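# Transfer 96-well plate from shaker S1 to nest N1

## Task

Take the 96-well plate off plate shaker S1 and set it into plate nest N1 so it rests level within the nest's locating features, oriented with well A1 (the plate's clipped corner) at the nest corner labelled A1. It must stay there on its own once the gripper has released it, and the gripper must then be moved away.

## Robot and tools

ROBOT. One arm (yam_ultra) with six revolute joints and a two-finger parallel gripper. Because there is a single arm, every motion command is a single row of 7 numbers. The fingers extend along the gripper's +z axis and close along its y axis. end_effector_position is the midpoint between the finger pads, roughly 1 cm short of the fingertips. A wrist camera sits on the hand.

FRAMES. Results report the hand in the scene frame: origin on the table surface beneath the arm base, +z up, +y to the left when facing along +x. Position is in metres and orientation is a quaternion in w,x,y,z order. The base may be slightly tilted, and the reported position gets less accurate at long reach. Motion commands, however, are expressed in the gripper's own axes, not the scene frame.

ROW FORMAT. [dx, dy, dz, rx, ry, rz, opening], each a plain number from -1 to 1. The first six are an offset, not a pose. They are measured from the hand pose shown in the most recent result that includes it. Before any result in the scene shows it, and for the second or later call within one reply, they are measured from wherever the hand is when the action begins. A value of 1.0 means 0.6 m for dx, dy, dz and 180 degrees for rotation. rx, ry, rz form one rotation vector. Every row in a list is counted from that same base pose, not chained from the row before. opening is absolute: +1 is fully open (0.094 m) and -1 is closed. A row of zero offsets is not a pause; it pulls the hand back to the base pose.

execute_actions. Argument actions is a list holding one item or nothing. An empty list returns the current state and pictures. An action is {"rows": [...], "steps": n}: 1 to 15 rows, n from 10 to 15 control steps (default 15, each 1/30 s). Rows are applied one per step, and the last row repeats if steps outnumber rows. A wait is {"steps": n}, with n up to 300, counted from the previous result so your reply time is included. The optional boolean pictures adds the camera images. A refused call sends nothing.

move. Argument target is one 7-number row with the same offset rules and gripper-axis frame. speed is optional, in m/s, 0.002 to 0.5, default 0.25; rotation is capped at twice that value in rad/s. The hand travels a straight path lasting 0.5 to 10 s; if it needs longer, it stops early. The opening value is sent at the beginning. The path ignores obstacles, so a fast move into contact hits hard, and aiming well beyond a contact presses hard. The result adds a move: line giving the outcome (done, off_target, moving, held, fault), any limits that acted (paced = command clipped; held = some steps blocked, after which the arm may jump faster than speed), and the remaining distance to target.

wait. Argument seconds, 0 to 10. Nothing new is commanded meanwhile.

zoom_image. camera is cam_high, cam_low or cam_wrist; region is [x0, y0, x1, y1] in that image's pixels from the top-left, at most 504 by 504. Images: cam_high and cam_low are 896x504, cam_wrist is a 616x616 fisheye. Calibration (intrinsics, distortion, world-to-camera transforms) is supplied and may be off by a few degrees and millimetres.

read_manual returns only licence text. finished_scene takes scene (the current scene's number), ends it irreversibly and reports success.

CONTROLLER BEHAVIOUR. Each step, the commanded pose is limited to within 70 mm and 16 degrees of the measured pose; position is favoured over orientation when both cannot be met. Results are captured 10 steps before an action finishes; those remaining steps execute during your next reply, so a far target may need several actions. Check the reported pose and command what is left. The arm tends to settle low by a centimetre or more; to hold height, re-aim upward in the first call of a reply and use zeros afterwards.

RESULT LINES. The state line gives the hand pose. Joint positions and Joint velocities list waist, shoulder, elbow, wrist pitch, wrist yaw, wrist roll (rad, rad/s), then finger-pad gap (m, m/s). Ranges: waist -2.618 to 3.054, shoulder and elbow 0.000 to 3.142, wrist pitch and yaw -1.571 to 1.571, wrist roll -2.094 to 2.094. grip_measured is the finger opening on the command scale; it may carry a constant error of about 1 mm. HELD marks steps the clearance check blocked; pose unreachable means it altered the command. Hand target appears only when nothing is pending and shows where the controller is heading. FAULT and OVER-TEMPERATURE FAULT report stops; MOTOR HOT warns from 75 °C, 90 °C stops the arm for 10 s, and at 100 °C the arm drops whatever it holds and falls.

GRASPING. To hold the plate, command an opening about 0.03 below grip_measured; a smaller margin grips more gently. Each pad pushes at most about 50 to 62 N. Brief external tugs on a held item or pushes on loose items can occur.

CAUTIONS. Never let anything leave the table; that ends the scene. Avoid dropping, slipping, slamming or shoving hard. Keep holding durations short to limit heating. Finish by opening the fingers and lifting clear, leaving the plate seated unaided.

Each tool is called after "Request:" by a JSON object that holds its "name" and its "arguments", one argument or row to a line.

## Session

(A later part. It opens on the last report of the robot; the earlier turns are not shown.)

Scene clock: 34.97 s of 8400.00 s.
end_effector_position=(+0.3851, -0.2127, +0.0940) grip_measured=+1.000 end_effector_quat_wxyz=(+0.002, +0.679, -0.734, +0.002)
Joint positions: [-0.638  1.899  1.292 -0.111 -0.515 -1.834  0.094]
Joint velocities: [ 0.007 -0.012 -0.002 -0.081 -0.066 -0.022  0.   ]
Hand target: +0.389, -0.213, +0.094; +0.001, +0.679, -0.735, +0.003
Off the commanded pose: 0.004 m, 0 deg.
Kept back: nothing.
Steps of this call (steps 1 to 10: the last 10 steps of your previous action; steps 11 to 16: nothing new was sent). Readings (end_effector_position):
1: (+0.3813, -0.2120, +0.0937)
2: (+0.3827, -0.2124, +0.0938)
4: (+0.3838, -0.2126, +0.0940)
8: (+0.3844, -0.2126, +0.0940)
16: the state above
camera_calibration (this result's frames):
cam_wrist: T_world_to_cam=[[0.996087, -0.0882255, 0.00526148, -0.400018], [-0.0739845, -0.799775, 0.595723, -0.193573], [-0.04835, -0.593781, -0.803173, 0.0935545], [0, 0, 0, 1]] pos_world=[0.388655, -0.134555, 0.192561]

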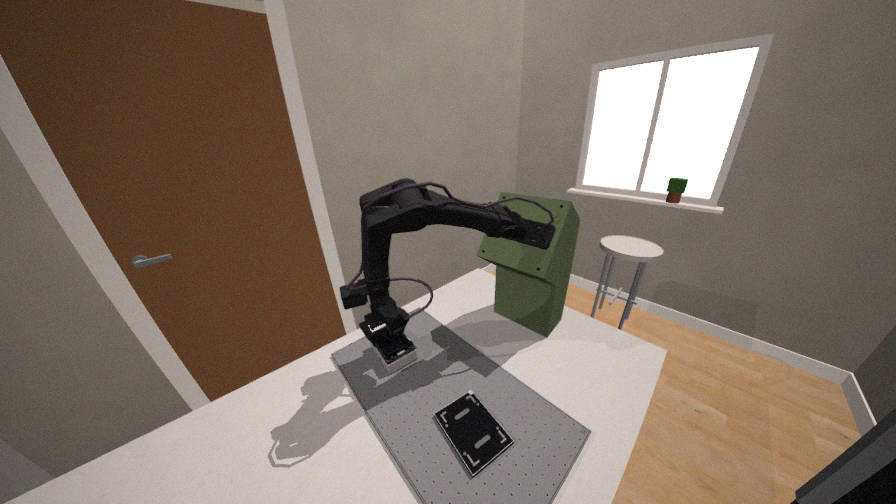

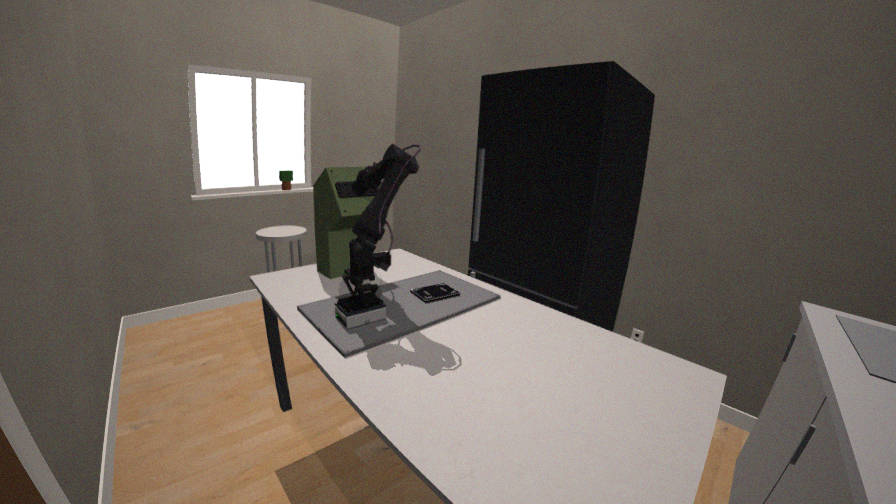

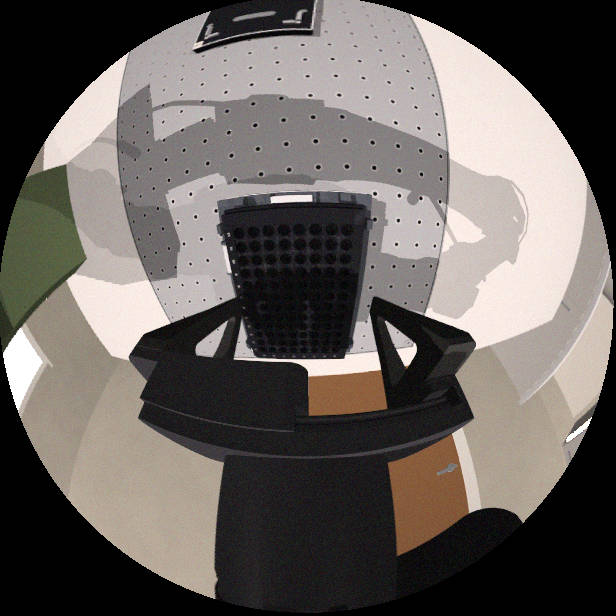

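Request:
{"name": "move", "arguments": {
  "target": [-0.0002,-0.0025,0.0167,0,0,0,1.0],
  "speed": 0.03
}}

Scene clock: 37.27 s of 8400.00 s.
end_effector_position=(+0.3853, -0.2126, +0.0936) grip_measured=+1.000 end_effector_quat_wxyz=(+0.004, +0.678, -0.735, +0.003)
Joint positions: [-0.636  1.899  1.292 -0.11  -0.51  -1.829  0.094]
Joint velocities: [ 0.002  0.007 -0.007 -0.007  0.037  0.007  0.   ]
Hand target: +0.386, -0.213, +0.084; +0.003, +0.679, -0.734, +0.002
Off the commanded pose: 0.010 m, 0 deg.
Kept back: nothing.
move: done
camera_calibration (this result's frames):
cam_wrist: T_world_to_cam=[[0.995862, -0.0907455, 0.00487667, -0.400596], [-0.0756216, -0.79774, 0.598241, -0.192484], [-0.0503974, -0.596135, -0.801301, 0.0934029], [0, 0, 0, 1]] pos_world=[0.38909, -0.134224, 0.191949]

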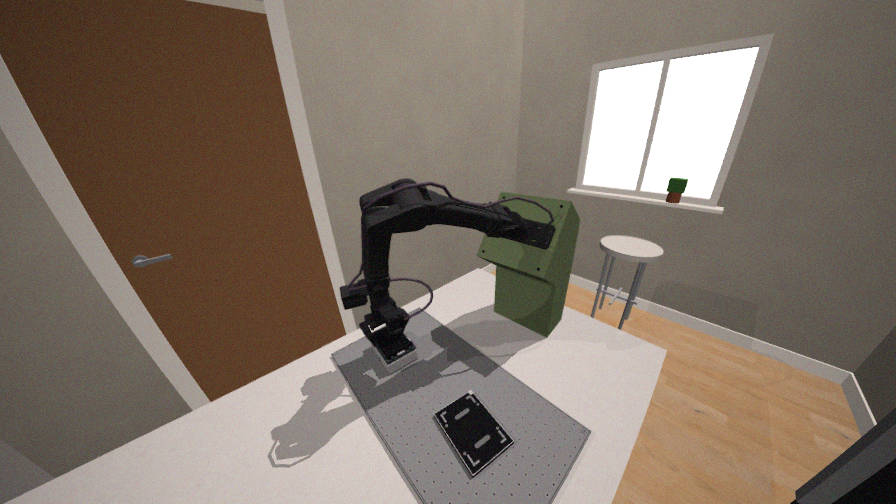

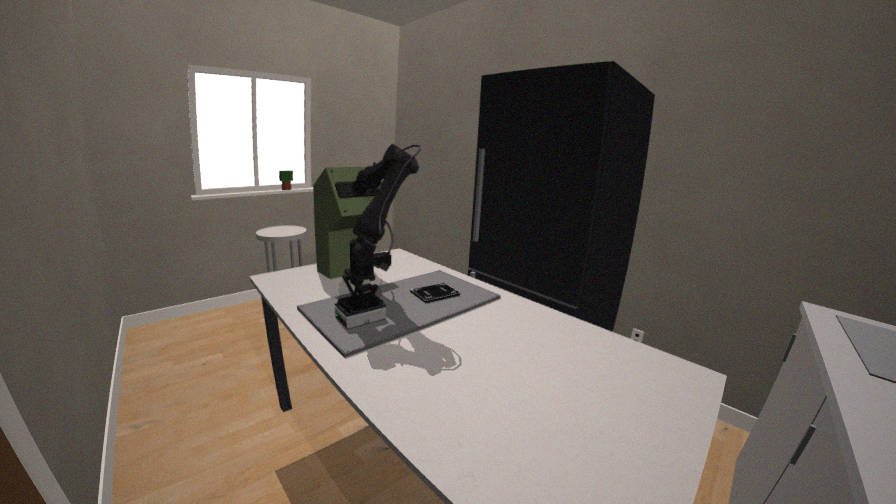

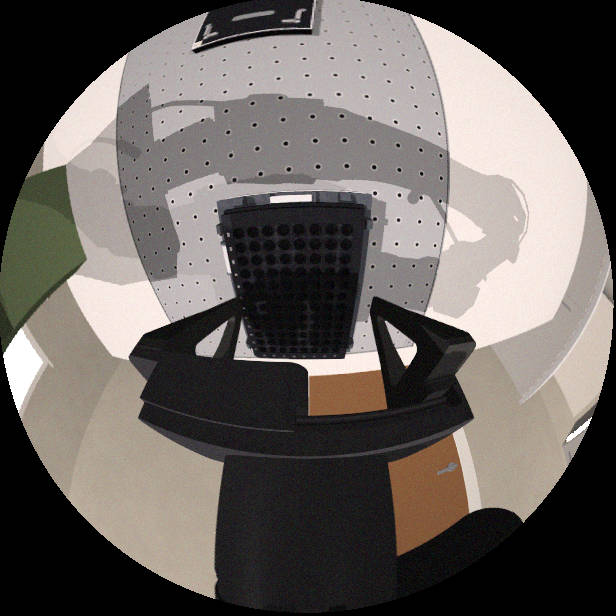

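Request:
{"name": "move", "arguments": {
  "target": [0.0035,0.0153,-0.0423,0,0,0,1.0],
  "speed": 0.08
}}

Scene clock: 40.53 s of 8400.00 s.
end_effector_position=(+0.3884, -0.2157, +0.1154) grip_measured=+1.000 end_effector_quat_wxyz=(+0.002, +0.684, -0.730, +0.017)
Joint positions: [-0.664  1.83   1.247 -0.114 -0.522 -1.851  0.094]
Joint velocities: [-0.022  0.002 -0.017 -0.066 -0.051 -0.037  0.   ]
Hand target: +0.377, -0.214, +0.119; +0.004, +0.678, -0.735, +0.004
Off the commanded pose: 0.013 m, 2 deg.
Kept back: nothing.
move: off_target
camera_calibration (this result's frames):
cam_wrist: T_world_to_cam=[[0.9968, -0.0751059, 0.0273779, -0.403734], [-0.0761573, -0.788093, 0.610827, -0.206848], [-0.0243004, -0.610957, -0.791291, 0.0946845], [0, 0, 0, 1]] pos_world=[0.38899, -0.13549, 0.212324]

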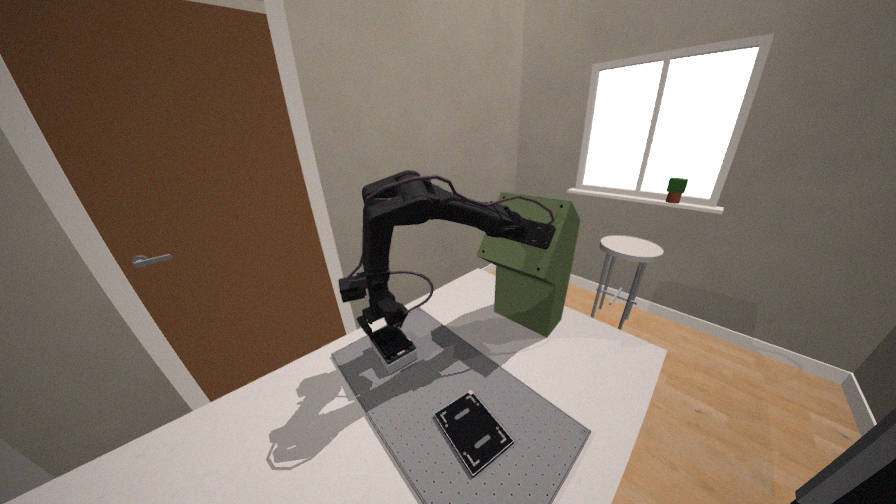

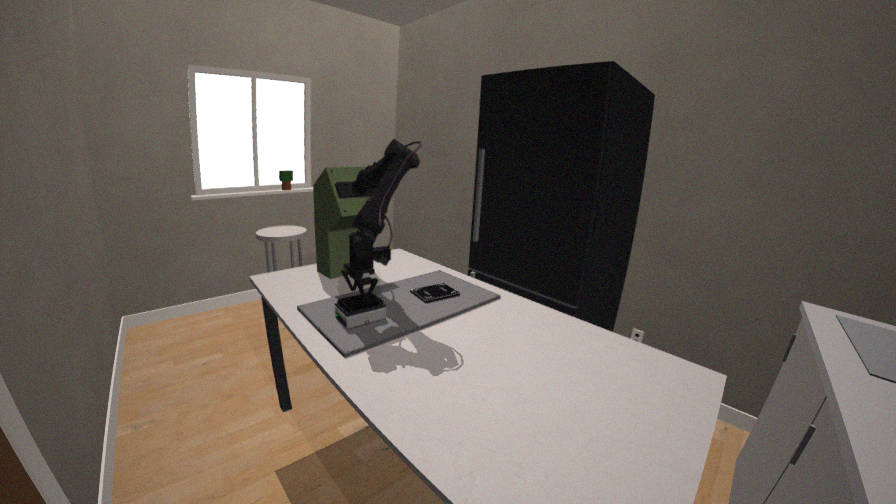

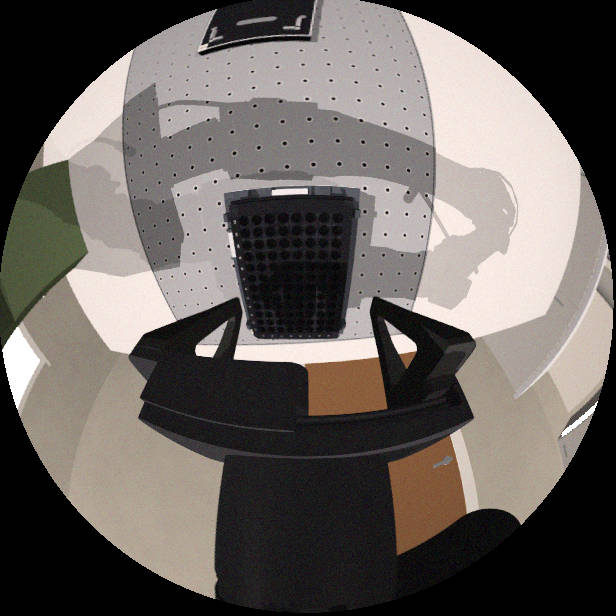

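Request:
{"name": "move", "arguments": {
  "target": [-0.005,0.0021,0.0522,-0.0071,-0.0083,0.0032,1.0],
  "speed": 0.05
}}

Scene clock: 42.93 s of 8400.00 s.
end_effector_position=(+0.3811, -0.2110, +0.0861) grip_measured=+1.000 end_effector_quat_wxyz=(+0.004, +0.681, -0.732, -0.003)
Joint positions: [-0.628  1.922  1.299 -0.105 -0.51  -1.839  0.094]
Joint velocities: [-0.017 -0.012 -0.007 -0.007 -0.066  0.022  0.   ]
Hand target: +0.388, -0.213, +0.084; -0.000, +0.680, -0.733, +0.000
Off the commanded pose: 0.008 m, 1 deg.
Kept back: nothing.
move: done
camera_calibration (this result's frames):
cam_wrist: T_world_to_cam=[[0.996558, -0.0827208, -0.00547389, -0.393914], [-0.063484, -0.803936, 0.591317, -0.192279], [-0.0533149, -0.588934, -0.806421, 0.0912238], [0, 0, 0, 1]] pos_world=[0.385215, -0.13344, 0.185106]

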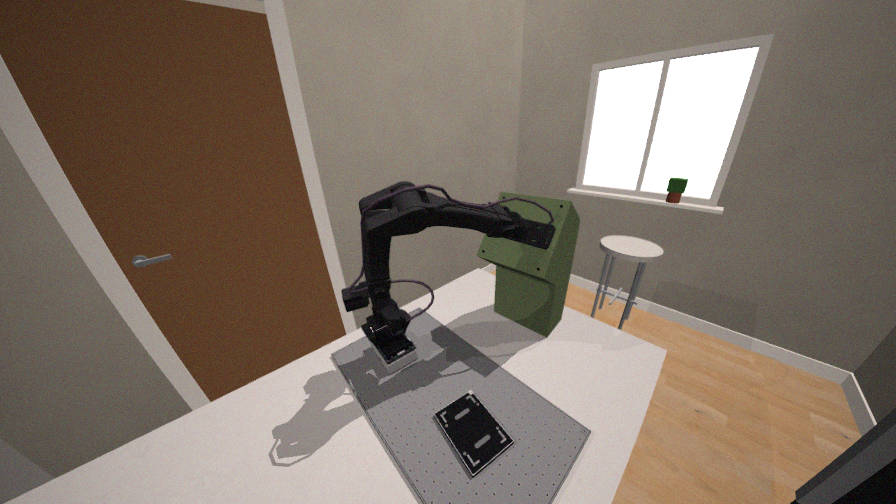

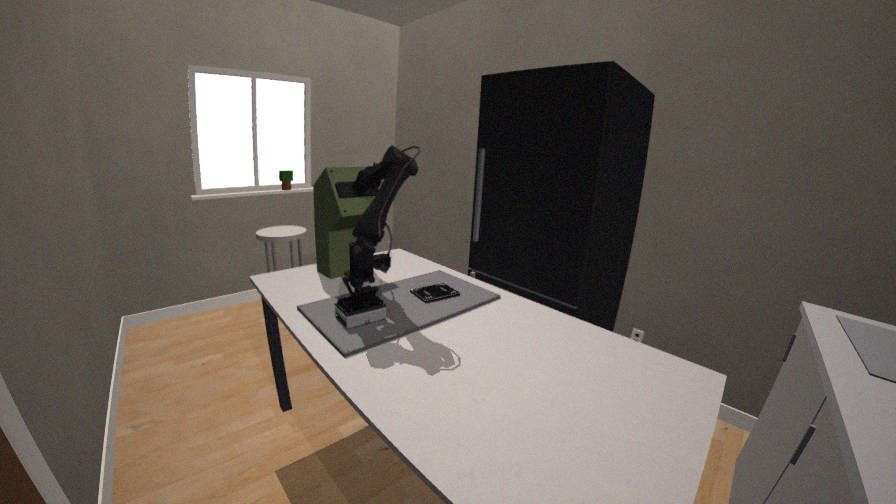

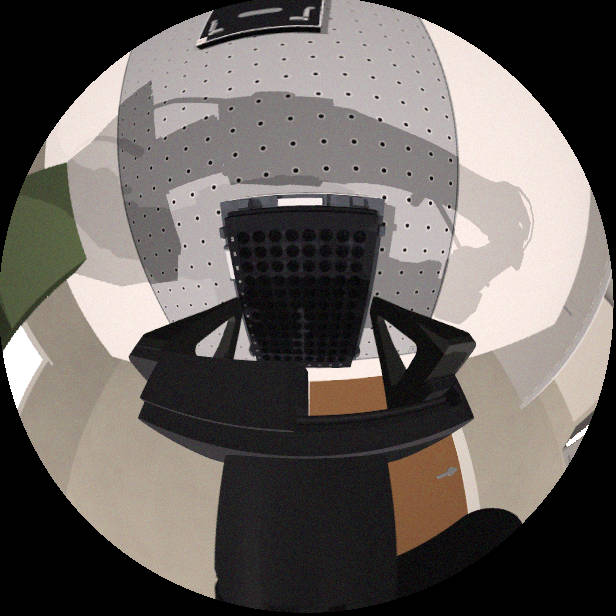

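Request:
{"name": "execute_actions", "arguments": {
  "actions": [
    {"rows": [[0.003,-0.005,0.0017,0,0,0,0.92],[0.003,-0.005,0.0017,0,0,0,0.86],[0.003,-0.005,0.0017,0,0,0,0.82],[0.003,-0.005,0.0017,0,0,0,0.79],[0.003,-0.005,0.0017,0,0,0,0.77],[0.003,-0.005,0.0017,0,0,0,0.755],[0.003,-0.005,0.0017,0,0,0,0.74],[0.003,-0.005,0.0017,0,0,0,0.73],[0.003,-0.005,0.0017,0,0,0,0.72],[0.003,-0.005,0.0017,0,0,0,0.71],[0.003,-0.005,0.0017,0,0,0,0.70],[0.003,-0.005,0.0017,0,0,0,0.69],[0.003,-0.005,0.0017,0,0,0,0.68],[0.003,-0.005,0.0017,0,0,0,0.675]], "steps": 15}
  ]
}}

Request:
{"name": "wait", "arguments": {
  "seconds": 0.3
}}

Scene clock: 43.93 s of 8400.00 s.
end_effector_position=(+0.3802, -0.2112, +0.0861) grip_measured=+0.784 end_effector_quat_wxyz=(+0.006, +0.680, -0.733, -0.004)
Joint positions: [-0.628  1.922  1.299 -0.108 -0.507 -1.838  0.084]
Joint velocities: [-0.007  0.007 -0.022 -0.11   0.007 -0.022 -0.018]
Steps of this call (steps 1 to 25: nothing new was sent; steps 26 to 30: the first 5 steps of this action). Readings (end_effector_position):
26: (+0.3810, -0.2110, +0.0861)
27: (+0.3810, -0.2112, +0.0861)
29: (+0.3805, -0.2113, +0.0861)
30: the state above

Scene clock: 44.57 s of 8400.00 s.
end_effector_position=(+0.3796, -0.2112, +0.0861) grip_measured=+0.729 end_effector_quat_wxyz=(+0.007, +0.680, -0.733, -0.005)
Joint positions: [-0.628  1.922  1.299 -0.111 -0.506 -1.838  0.081]
Joint velocities: [ 0.002 -0.002  0.012 -0.007 -0.037 -0.051  0.002]
Hand target: +0.384, -0.213, +0.085; +0.004, +0.681, -0.732, -0.003
Off the commanded pose: 0.005 m, 0 deg.
Kept back: nothing.
Steps of this call (steps 1 to 10: the last 10 steps of your previous action; steps 11 to 19: nothing new was sent). Readings (end_effector_position):
1: (+0.3799, -0.2113, +0.0861)
2: (+0.3798, -0.2113, +0.0861)
4: (+0.3797, -0.2113, +0.0861)
8: (+0.3796, -0.2112, +0.0861)
19: the state above
camera_calibration (this result's frames):
cam_wrist: T_world_to_cam=[[0.996208, -0.0862535, -0.0113645, -0.392579], [-0.0626962, -0.802334, 0.593573, -0.192758], [-0.0603158, -0.59061, -0.8047, 0.0931583], [0, 0, 0, 1]] pos_world=[0.384624, -0.133497, 0.184919]

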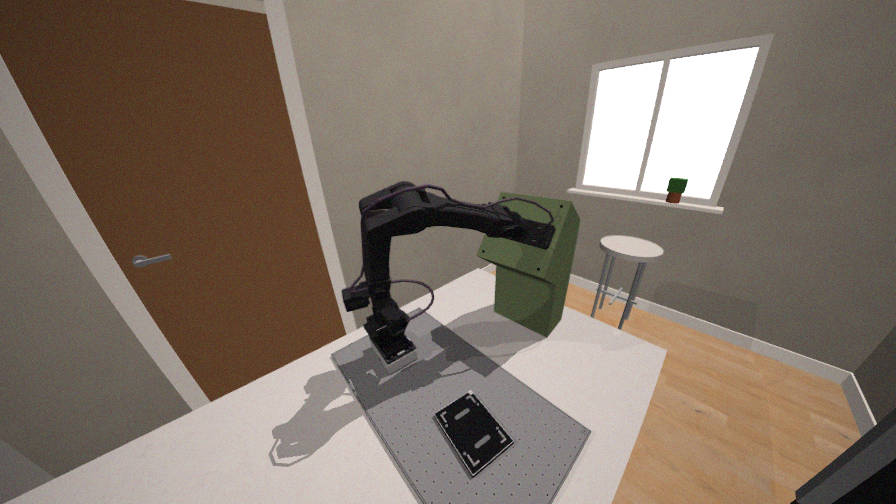

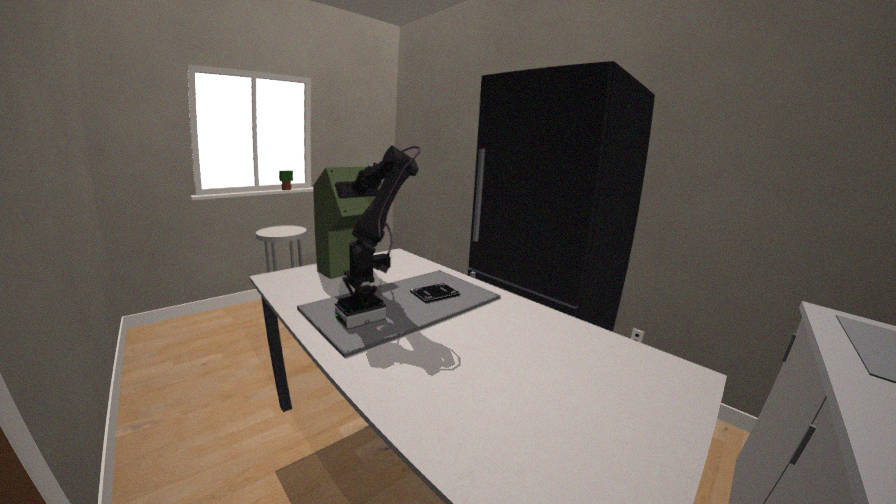

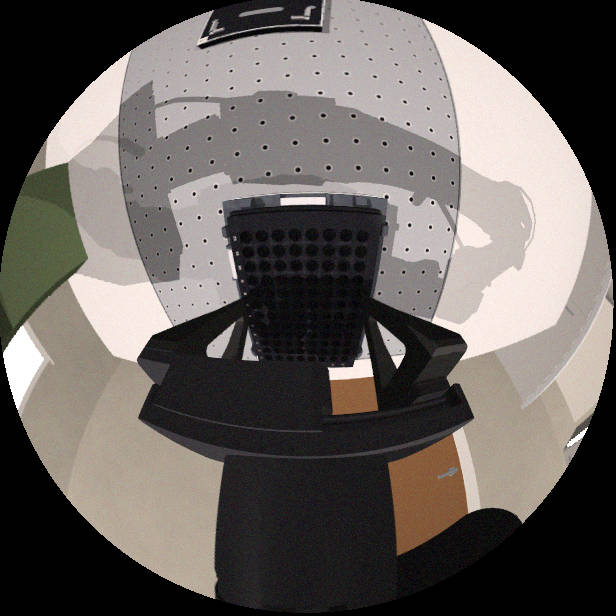

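Request:
{"name": "move", "arguments": {
  "target": [0.0007,0.012,-0.075,0,0,0,0.68],
  "speed": 0.04
}}

Scene clock: 46.70 s of 8400.00 s.
end_effector_position=(+0.3858, -0.2123, +0.1267) grip_measured=+0.729 end_effector_quat_wxyz=(+0.005, +0.686, -0.727, +0.008)
Joint positions: [-0.676  1.795  1.236 -0.164 -0.534 -1.878  0.081]
Joint velocities: [-0.007 -0.017  0.007 -0.139 -0.051 -0.022  0.001]
Hand target: +0.374, -0.211, +0.131; +0.007, +0.680, -0.733, -0.004
Off the commanded pose: 0.013 m, 2 deg.
Kept back: nothing.
move: off_target
camera_calibration (this result's frames):
cam_wrist: T_world_to_cam=[[0.997576, -0.0687778, 0.0105672, -0.39796], [-0.0611472, -0.793963, 0.604883, -0.217585], [-0.0332126, -0.604063, -0.796244, 0.111197], [0, 0, 0, 1]] pos_world=[0.387384, -0.132956, 0.224359]

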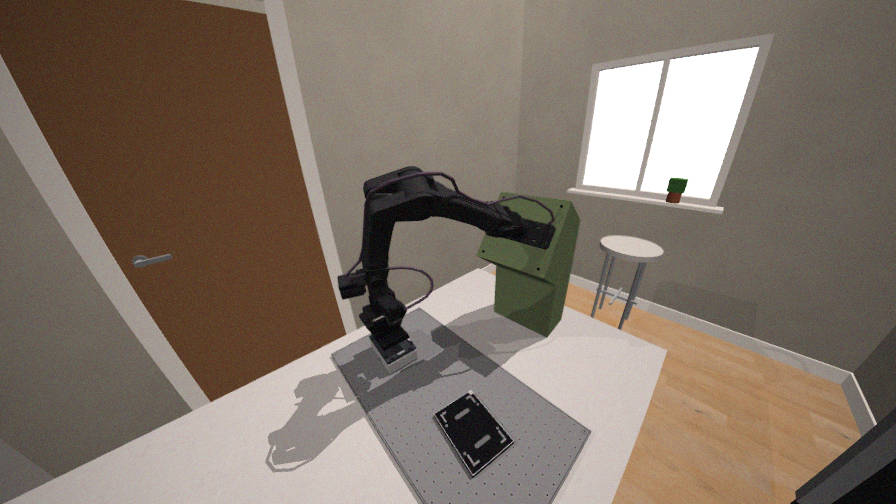

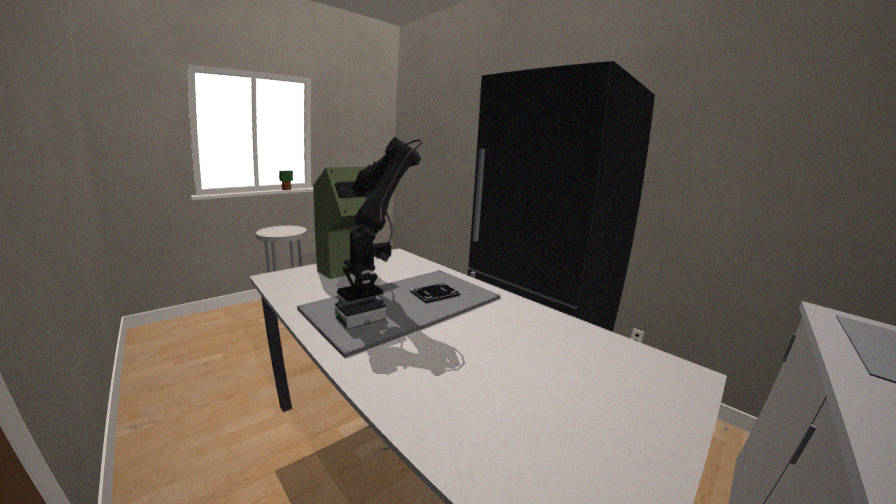

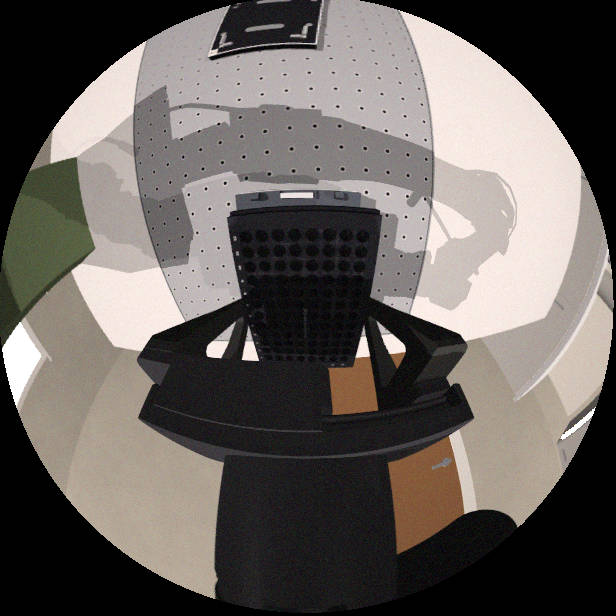

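Request:
{"name": "move", "arguments": {
  "target": [-0.3517,0.0387,-0.0155,-0.0017,-0.0058,0.0204,0.68],
  "speed": 0.2
}}

Request:
{"name": "zoom_image", "arguments": {
  "camera": "cam_wrist",
  "region": [210, 70, 400, 260]
}}

Scene clock: 50.43 s of 8400.00 s.
end_effector_position=(+0.3851, -0.0005, +0.1300) grip_measured=+0.729 end_effector_quat_wxyz=(+0.003, -0.665, +0.747, -0.003)
Joint positions: [-0.082  1.475  0.919 -0.045 -0.079 -1.44   0.081]
Joint velocities: [ 0.002  0.012  0.022 -0.022  0.051  0.022  0.   ]
Hand target: +0.378, +0.000, +0.132; +0.001, -0.662, +0.750, +0.001
Off the commanded pose: 0.010 m, 1 deg.
Kept back: nothing.
move: done
camera_calibration (this result's frames):
cam_wrist: T_world_to_cam=[[0.992019, -0.125256, 0.0144629, -0.381113], [-0.109622, -0.800094, 0.589773, -0.0308291], [-0.0623011, -0.586652, -0.807439, 0.254433], [0, 0, 0, 1]] pos_world=[0.390544, 0.0768607, 0.229134]

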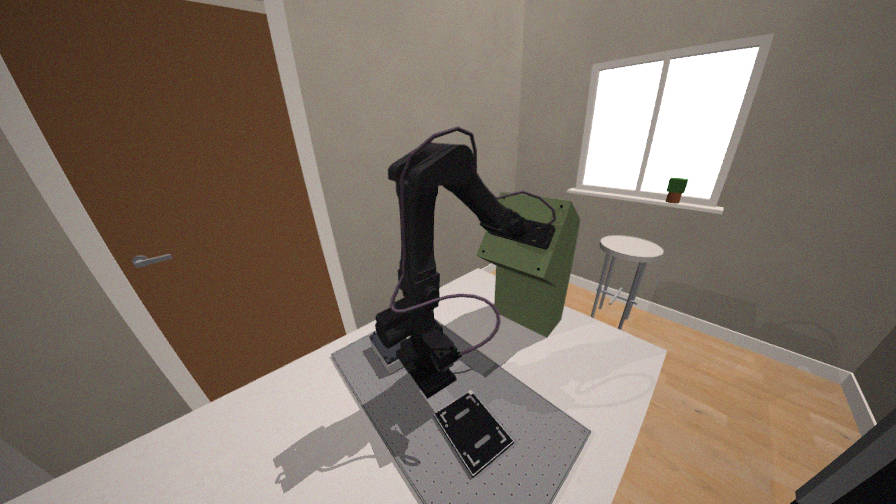

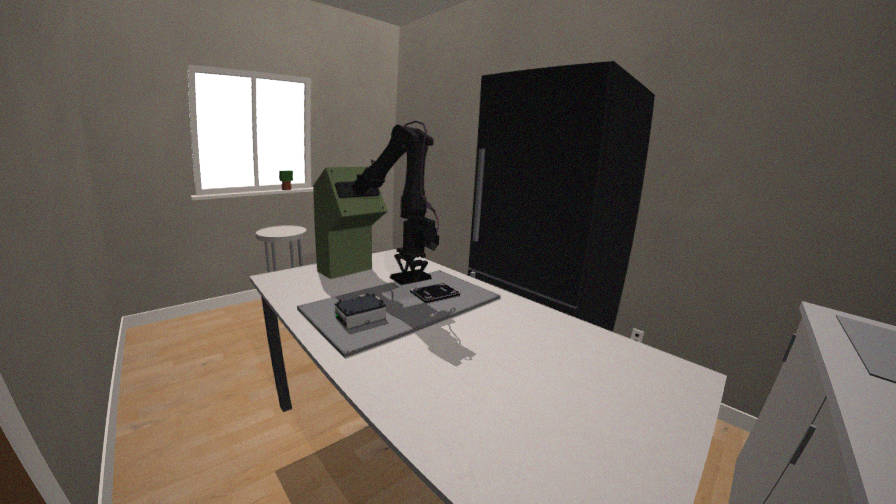

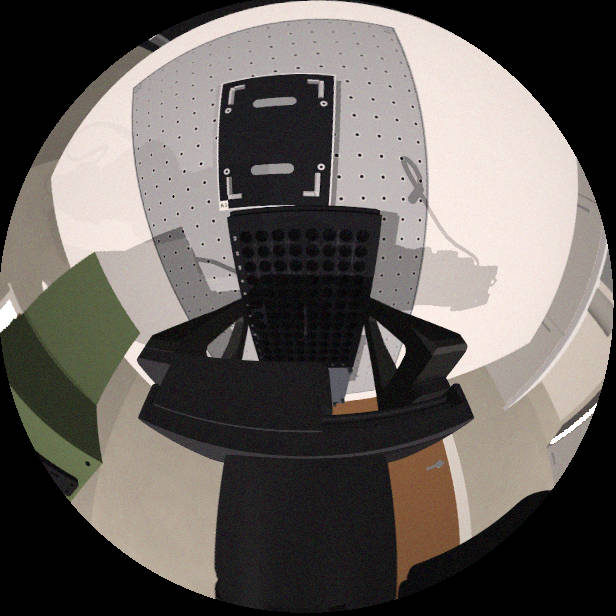

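Region (210, 70, 400, 260) of cam_wrist's 616x616 image, scaled by 2.653, with more detail than that image has.

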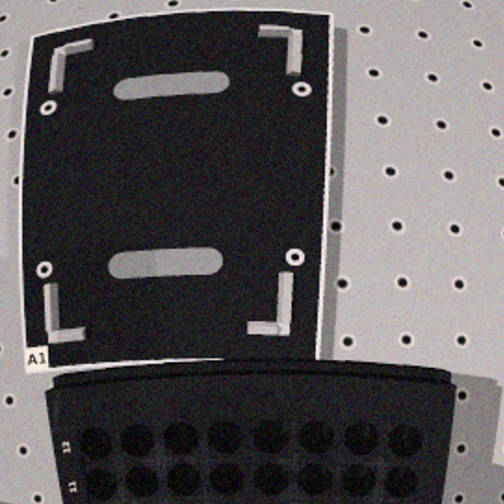

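Request:
{"name": "zoom_image", "arguments": {
  "camera": "cam_wrist",
  "region": [214, 150, 344, 220]
}}

Request:
{"name": "zoom_image", "arguments": {
  "camera": "cam_wrist",
  "region": [214, 68, 344, 138]
}}

Request:
{"name": "zoom_image", "arguments": {
  "camera": "cam_wrist",
  "region": [220, 200, 390, 370]
}}

Region (214, 150, 344, 220) of cam_wrist's 616x616 image, scaled by 3.877, with more detail than that image has; it fills the top 271 rows of this view, and the rest is white.

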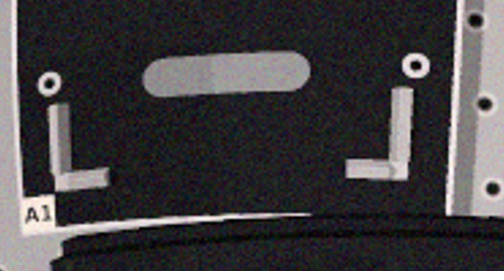

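Region (214, 68, 344, 138) of cam_wrist's 616x616 image, scaled by 3.877, with more detail than that image has; it fills the top 271 rows of this view, and the rest is white.

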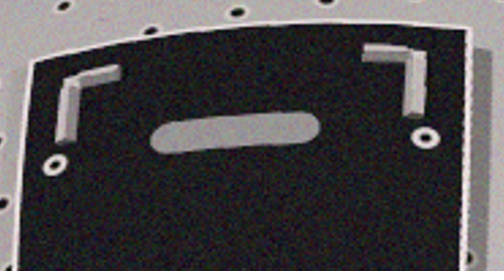

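Region (220, 200, 390, 370) of cam_wrist's 616x616 image, scaled by 2.965, with more detail than that image has.

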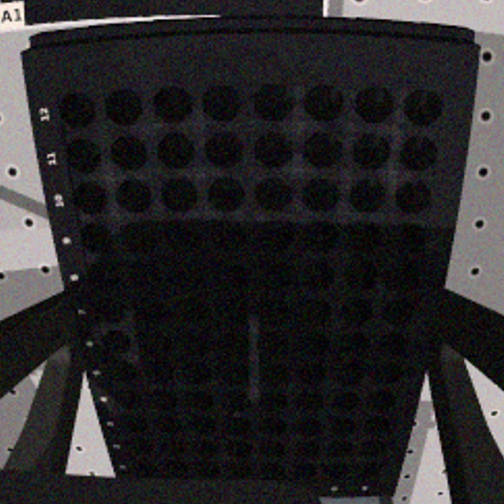

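Request:
{"name": "move", "arguments": {
  "target": [-0.2275,0.0359,0.0916,-0.0027,0.0002,0.0064,0.68],
  "speed": 0.15
}}

Request:
{"name": "zoom_image", "arguments": {
  "camera": "cam_wrist",
  "region": [200, 150, 410, 280]
}}

Scene clock: 59.40 s of 8400.00 s.
end_effector_position=(+0.3725, +0.1319, +0.0754) grip_measured=+0.729 end_effector_quat_wxyz=(-0.008, -0.661, +0.751, +0.001)
Joint positions: [ 0.319  1.749  1.087  0.015  0.254 -1.191  0.081]
Joint velocities: [ 0.007  0.002 -0.002 -0.037  0.007 -0.007  0.   ]
Hand target: +0.380, +0.138, +0.075; +0.000, -0.657, +0.754, +0.000
Off the commanded pose: 0.009 m, 1 deg.
Kept back: nothing.
After step 90, 4.43 s passed at rest.
move: done
camera_calibration (this result's frames):
cam_wrist: T_world_to_cam=[[0.990449, -0.137691, -0.00724877, -0.347455], [-0.105975, -0.793832, 0.598833, 0.103024], [-0.0882081, -0.592345, -0.800841, 0.297074], [0, 0, 0, 1]] pos_world=[0.381258, 0.209913, 0.173697]

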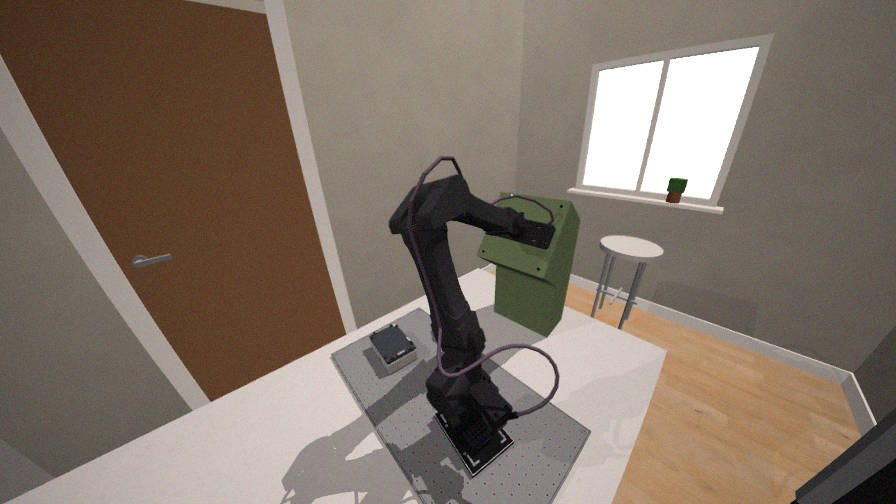

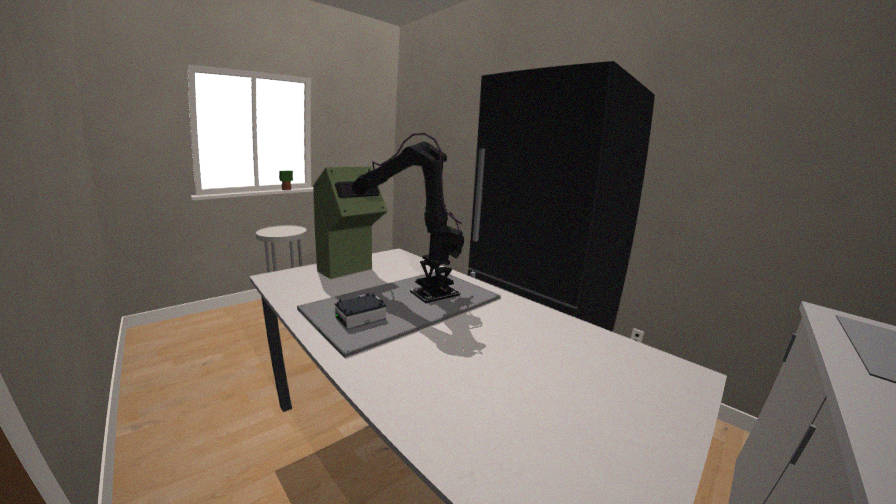

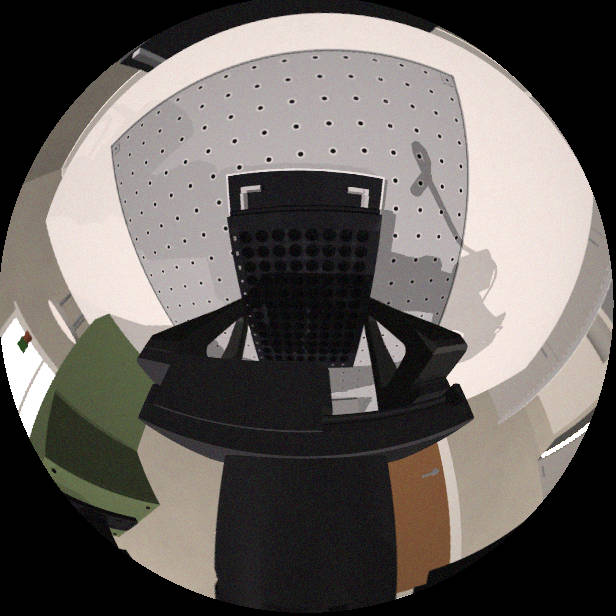

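Region (200, 150, 410, 280) of cam_wrist's 616x616 image, scaled by 2.400, with more detail than that image has; it fills the top 312 rows of this view, and the rest is white.

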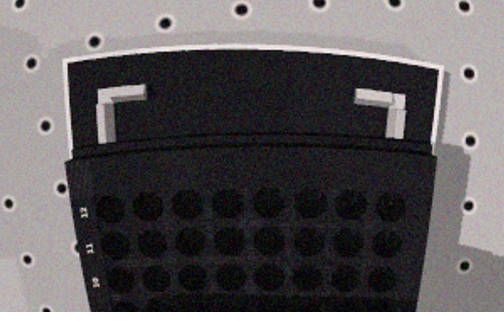

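Request:
{"name": "execute_actions", "arguments": {
  "actions": []
}}

Scene clock: 60.63 s of 8400.00 s.
end_effector_position=(+0.3726, +0.1316, +0.0754) grip_measured=+0.729 end_effector_quat_wxyz=(-0.008, -0.660, +0.751, +0.000)
Joint positions: [ 0.319  1.749  1.087  0.015  0.255 -1.19   0.081]
Joint velocities: [ 0.012 -0.017 -0.027 -0.037 -0.095  0.066  0.   ]
Hand target: +0.380, +0.138, +0.075; +0.000, -0.657, +0.754, +0.001
Off the commanded pose: 0.009 m, 1 deg.
Kept back: nothing.
Steps of this call (steps 1 to 37: nothing new was sent). Readings (end_effector_position):
1: (+0.3725, +0.1318, +0.0754)
2: (+0.3726, +0.1317, +0.0754)
4: (+0.3726, +0.1317, +0.0754)
8: (+0.3726, +0.1316, +0.0754)
37: the state above
camera_calibration (this result's frames):
cam_wrist: T_world_to_cam=[[0.990296, -0.138811, -0.00665432, -0.347399], [-0.107099, -0.792818, 0.599975, 0.10302], [-0.088559, -0.59344, -0.799991, 0.297136], [0, 0, 0, 1]] pos_world=[0.381375, 0.209786, 0.173585]

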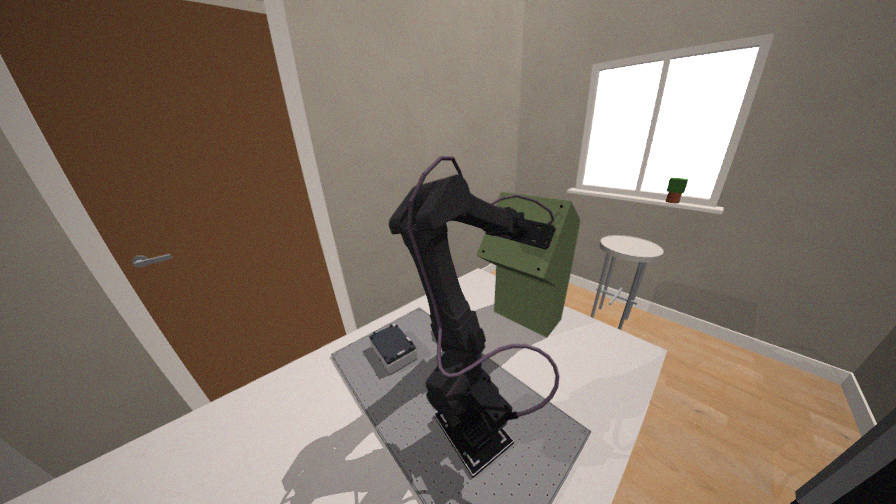

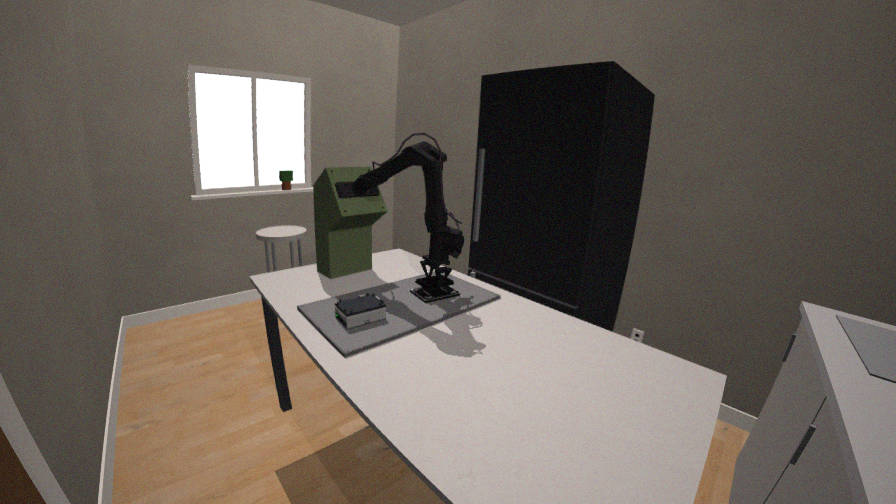

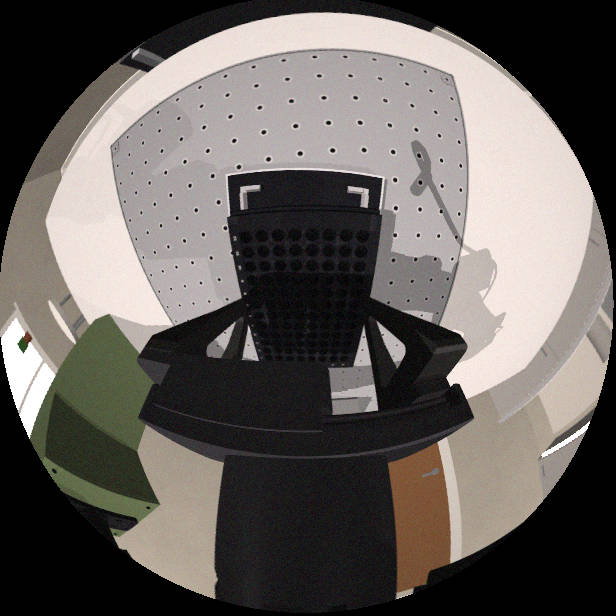

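Request:
{"name": "zoom_image", "arguments": {
  "camera": "cam_wrist",
  "region": [200, 150, 410, 280]
}}

Region (200, 150, 410, 280) of cam_wrist's 616x616 image, scaled by 2.400, with more detail than that image has; it fills the top 312 rows of this view, and the rest is white.

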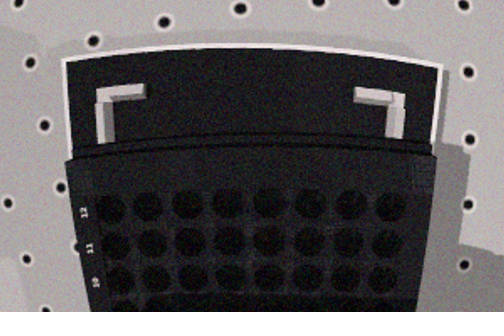

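Request:
{"name": "execute_actions", "arguments": {
  "actions": [
    {"rows": [[-0.026, -0.0109, 0.0007, 0.0033, -0.0038, 0.0027, 0.68]], "steps": 13}
  ]
}}

Request:
{"name": "wait", "arguments": {
  "seconds": 0.3
}}

Scene clock: 69.10 s of 8400.00 s.
end_effector_position=(+0.3747, +0.1340, +0.0754) grip_measured=+0.729 end_effector_quat_wxyz=(-0.008, -0.659, +0.752, -0.002)
Joint positions: [ 0.326  1.754  1.098  0.011  0.265 -1.184  0.081]
Joint velocities: [ 0.1    0.046  0.11   0.007  0.095  0.022 -0.   ]
Steps of this call (steps 1 to 90: nothing new was sent; then 5.37 s passed at rest; steps 91 to 93: the first 3 steps of this action). Readings (end_effector_position):
91: (+0.3728, +0.1318, +0.0755)
92: (+0.3736, +0.1324, +0.0754)
93: the state above

Scene clock: 69.73 s of 8400.00 s.
end_effector_position=(+0.3779, +0.1383, +0.0763) grip_measured=+0.729 end_effector_quat_wxyz=(-0.004, -0.658, +0.753, -0.005)
Joint positions: [ 0.336  1.755  1.107  0.011  0.274 -1.177  0.081]
Joint velocities: [ 0.012  0.007 -0.002  0.051  0.037 -0.007 -0.001]
Hand target: +0.381, +0.146, +0.075; -0.000, -0.657, +0.754, +0.000
Off the commanded pose: 0.009 m, 1 deg.
Kept back: nothing.
Steps of this call (steps 1 to 10: the last 10 steps of your previous action; steps 11 to 19: nothing new was sent). Readings (end_effector_position):
1: (+0.3755, +0.1359, +0.0755)
2: (+0.3764, +0.1374, +0.0758)
4: (+0.3774, +0.1391, +0.0762)
8: (+0.3779, +0.1387, +0.0763)
19: the state above
camera_calibration (this result's frames):
cam_wrist: T_world_to_cam=[[0.989483, -0.144513, 0.0062983, -0.351642], [-0.119355, -0.791077, 0.59996, 0.112825], [-0.0817196, -0.594402, -0.800005, 0.299844], [0, 0, 0, 1]] pos_world=[0.385913, 0.216664, 0.174401]

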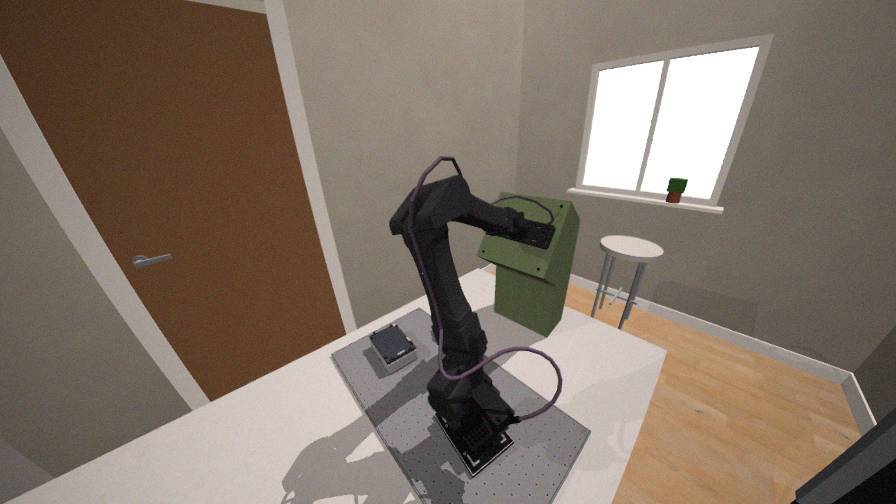

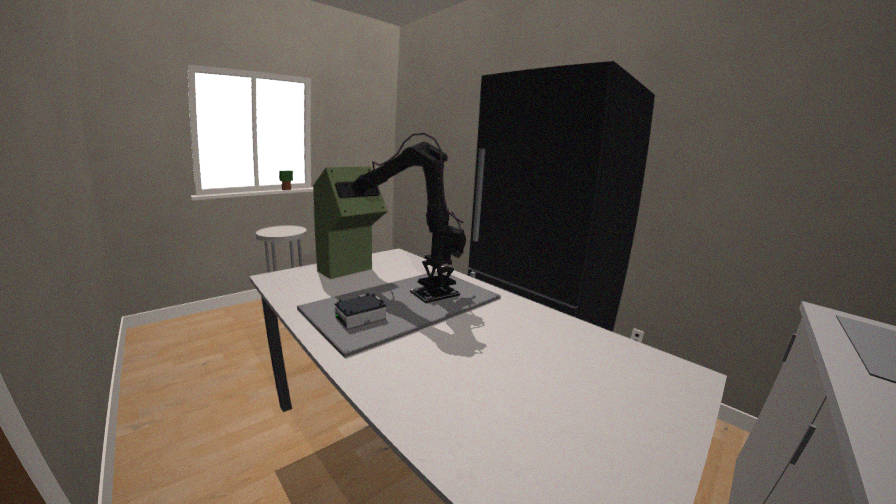

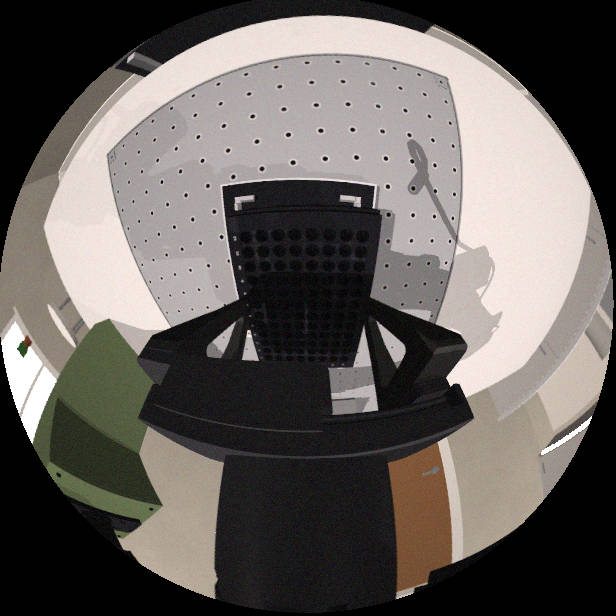

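Request:
{"name": "zoom_image", "arguments": {
  "camera": "cam_wrist",
  "region": [200, 160, 410, 290]
}}

Region (200, 160, 410, 290) of cam_wrist's 616x616 image, scaled by 2.400, with more detail than that image has; it fills the top 312 rows of this view, and the rest is white.

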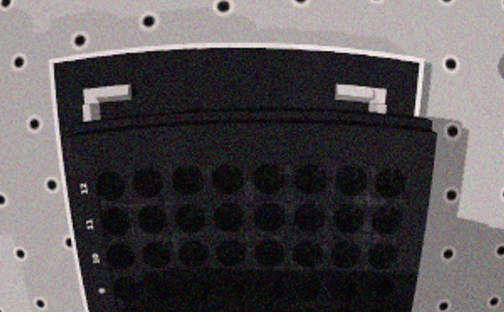

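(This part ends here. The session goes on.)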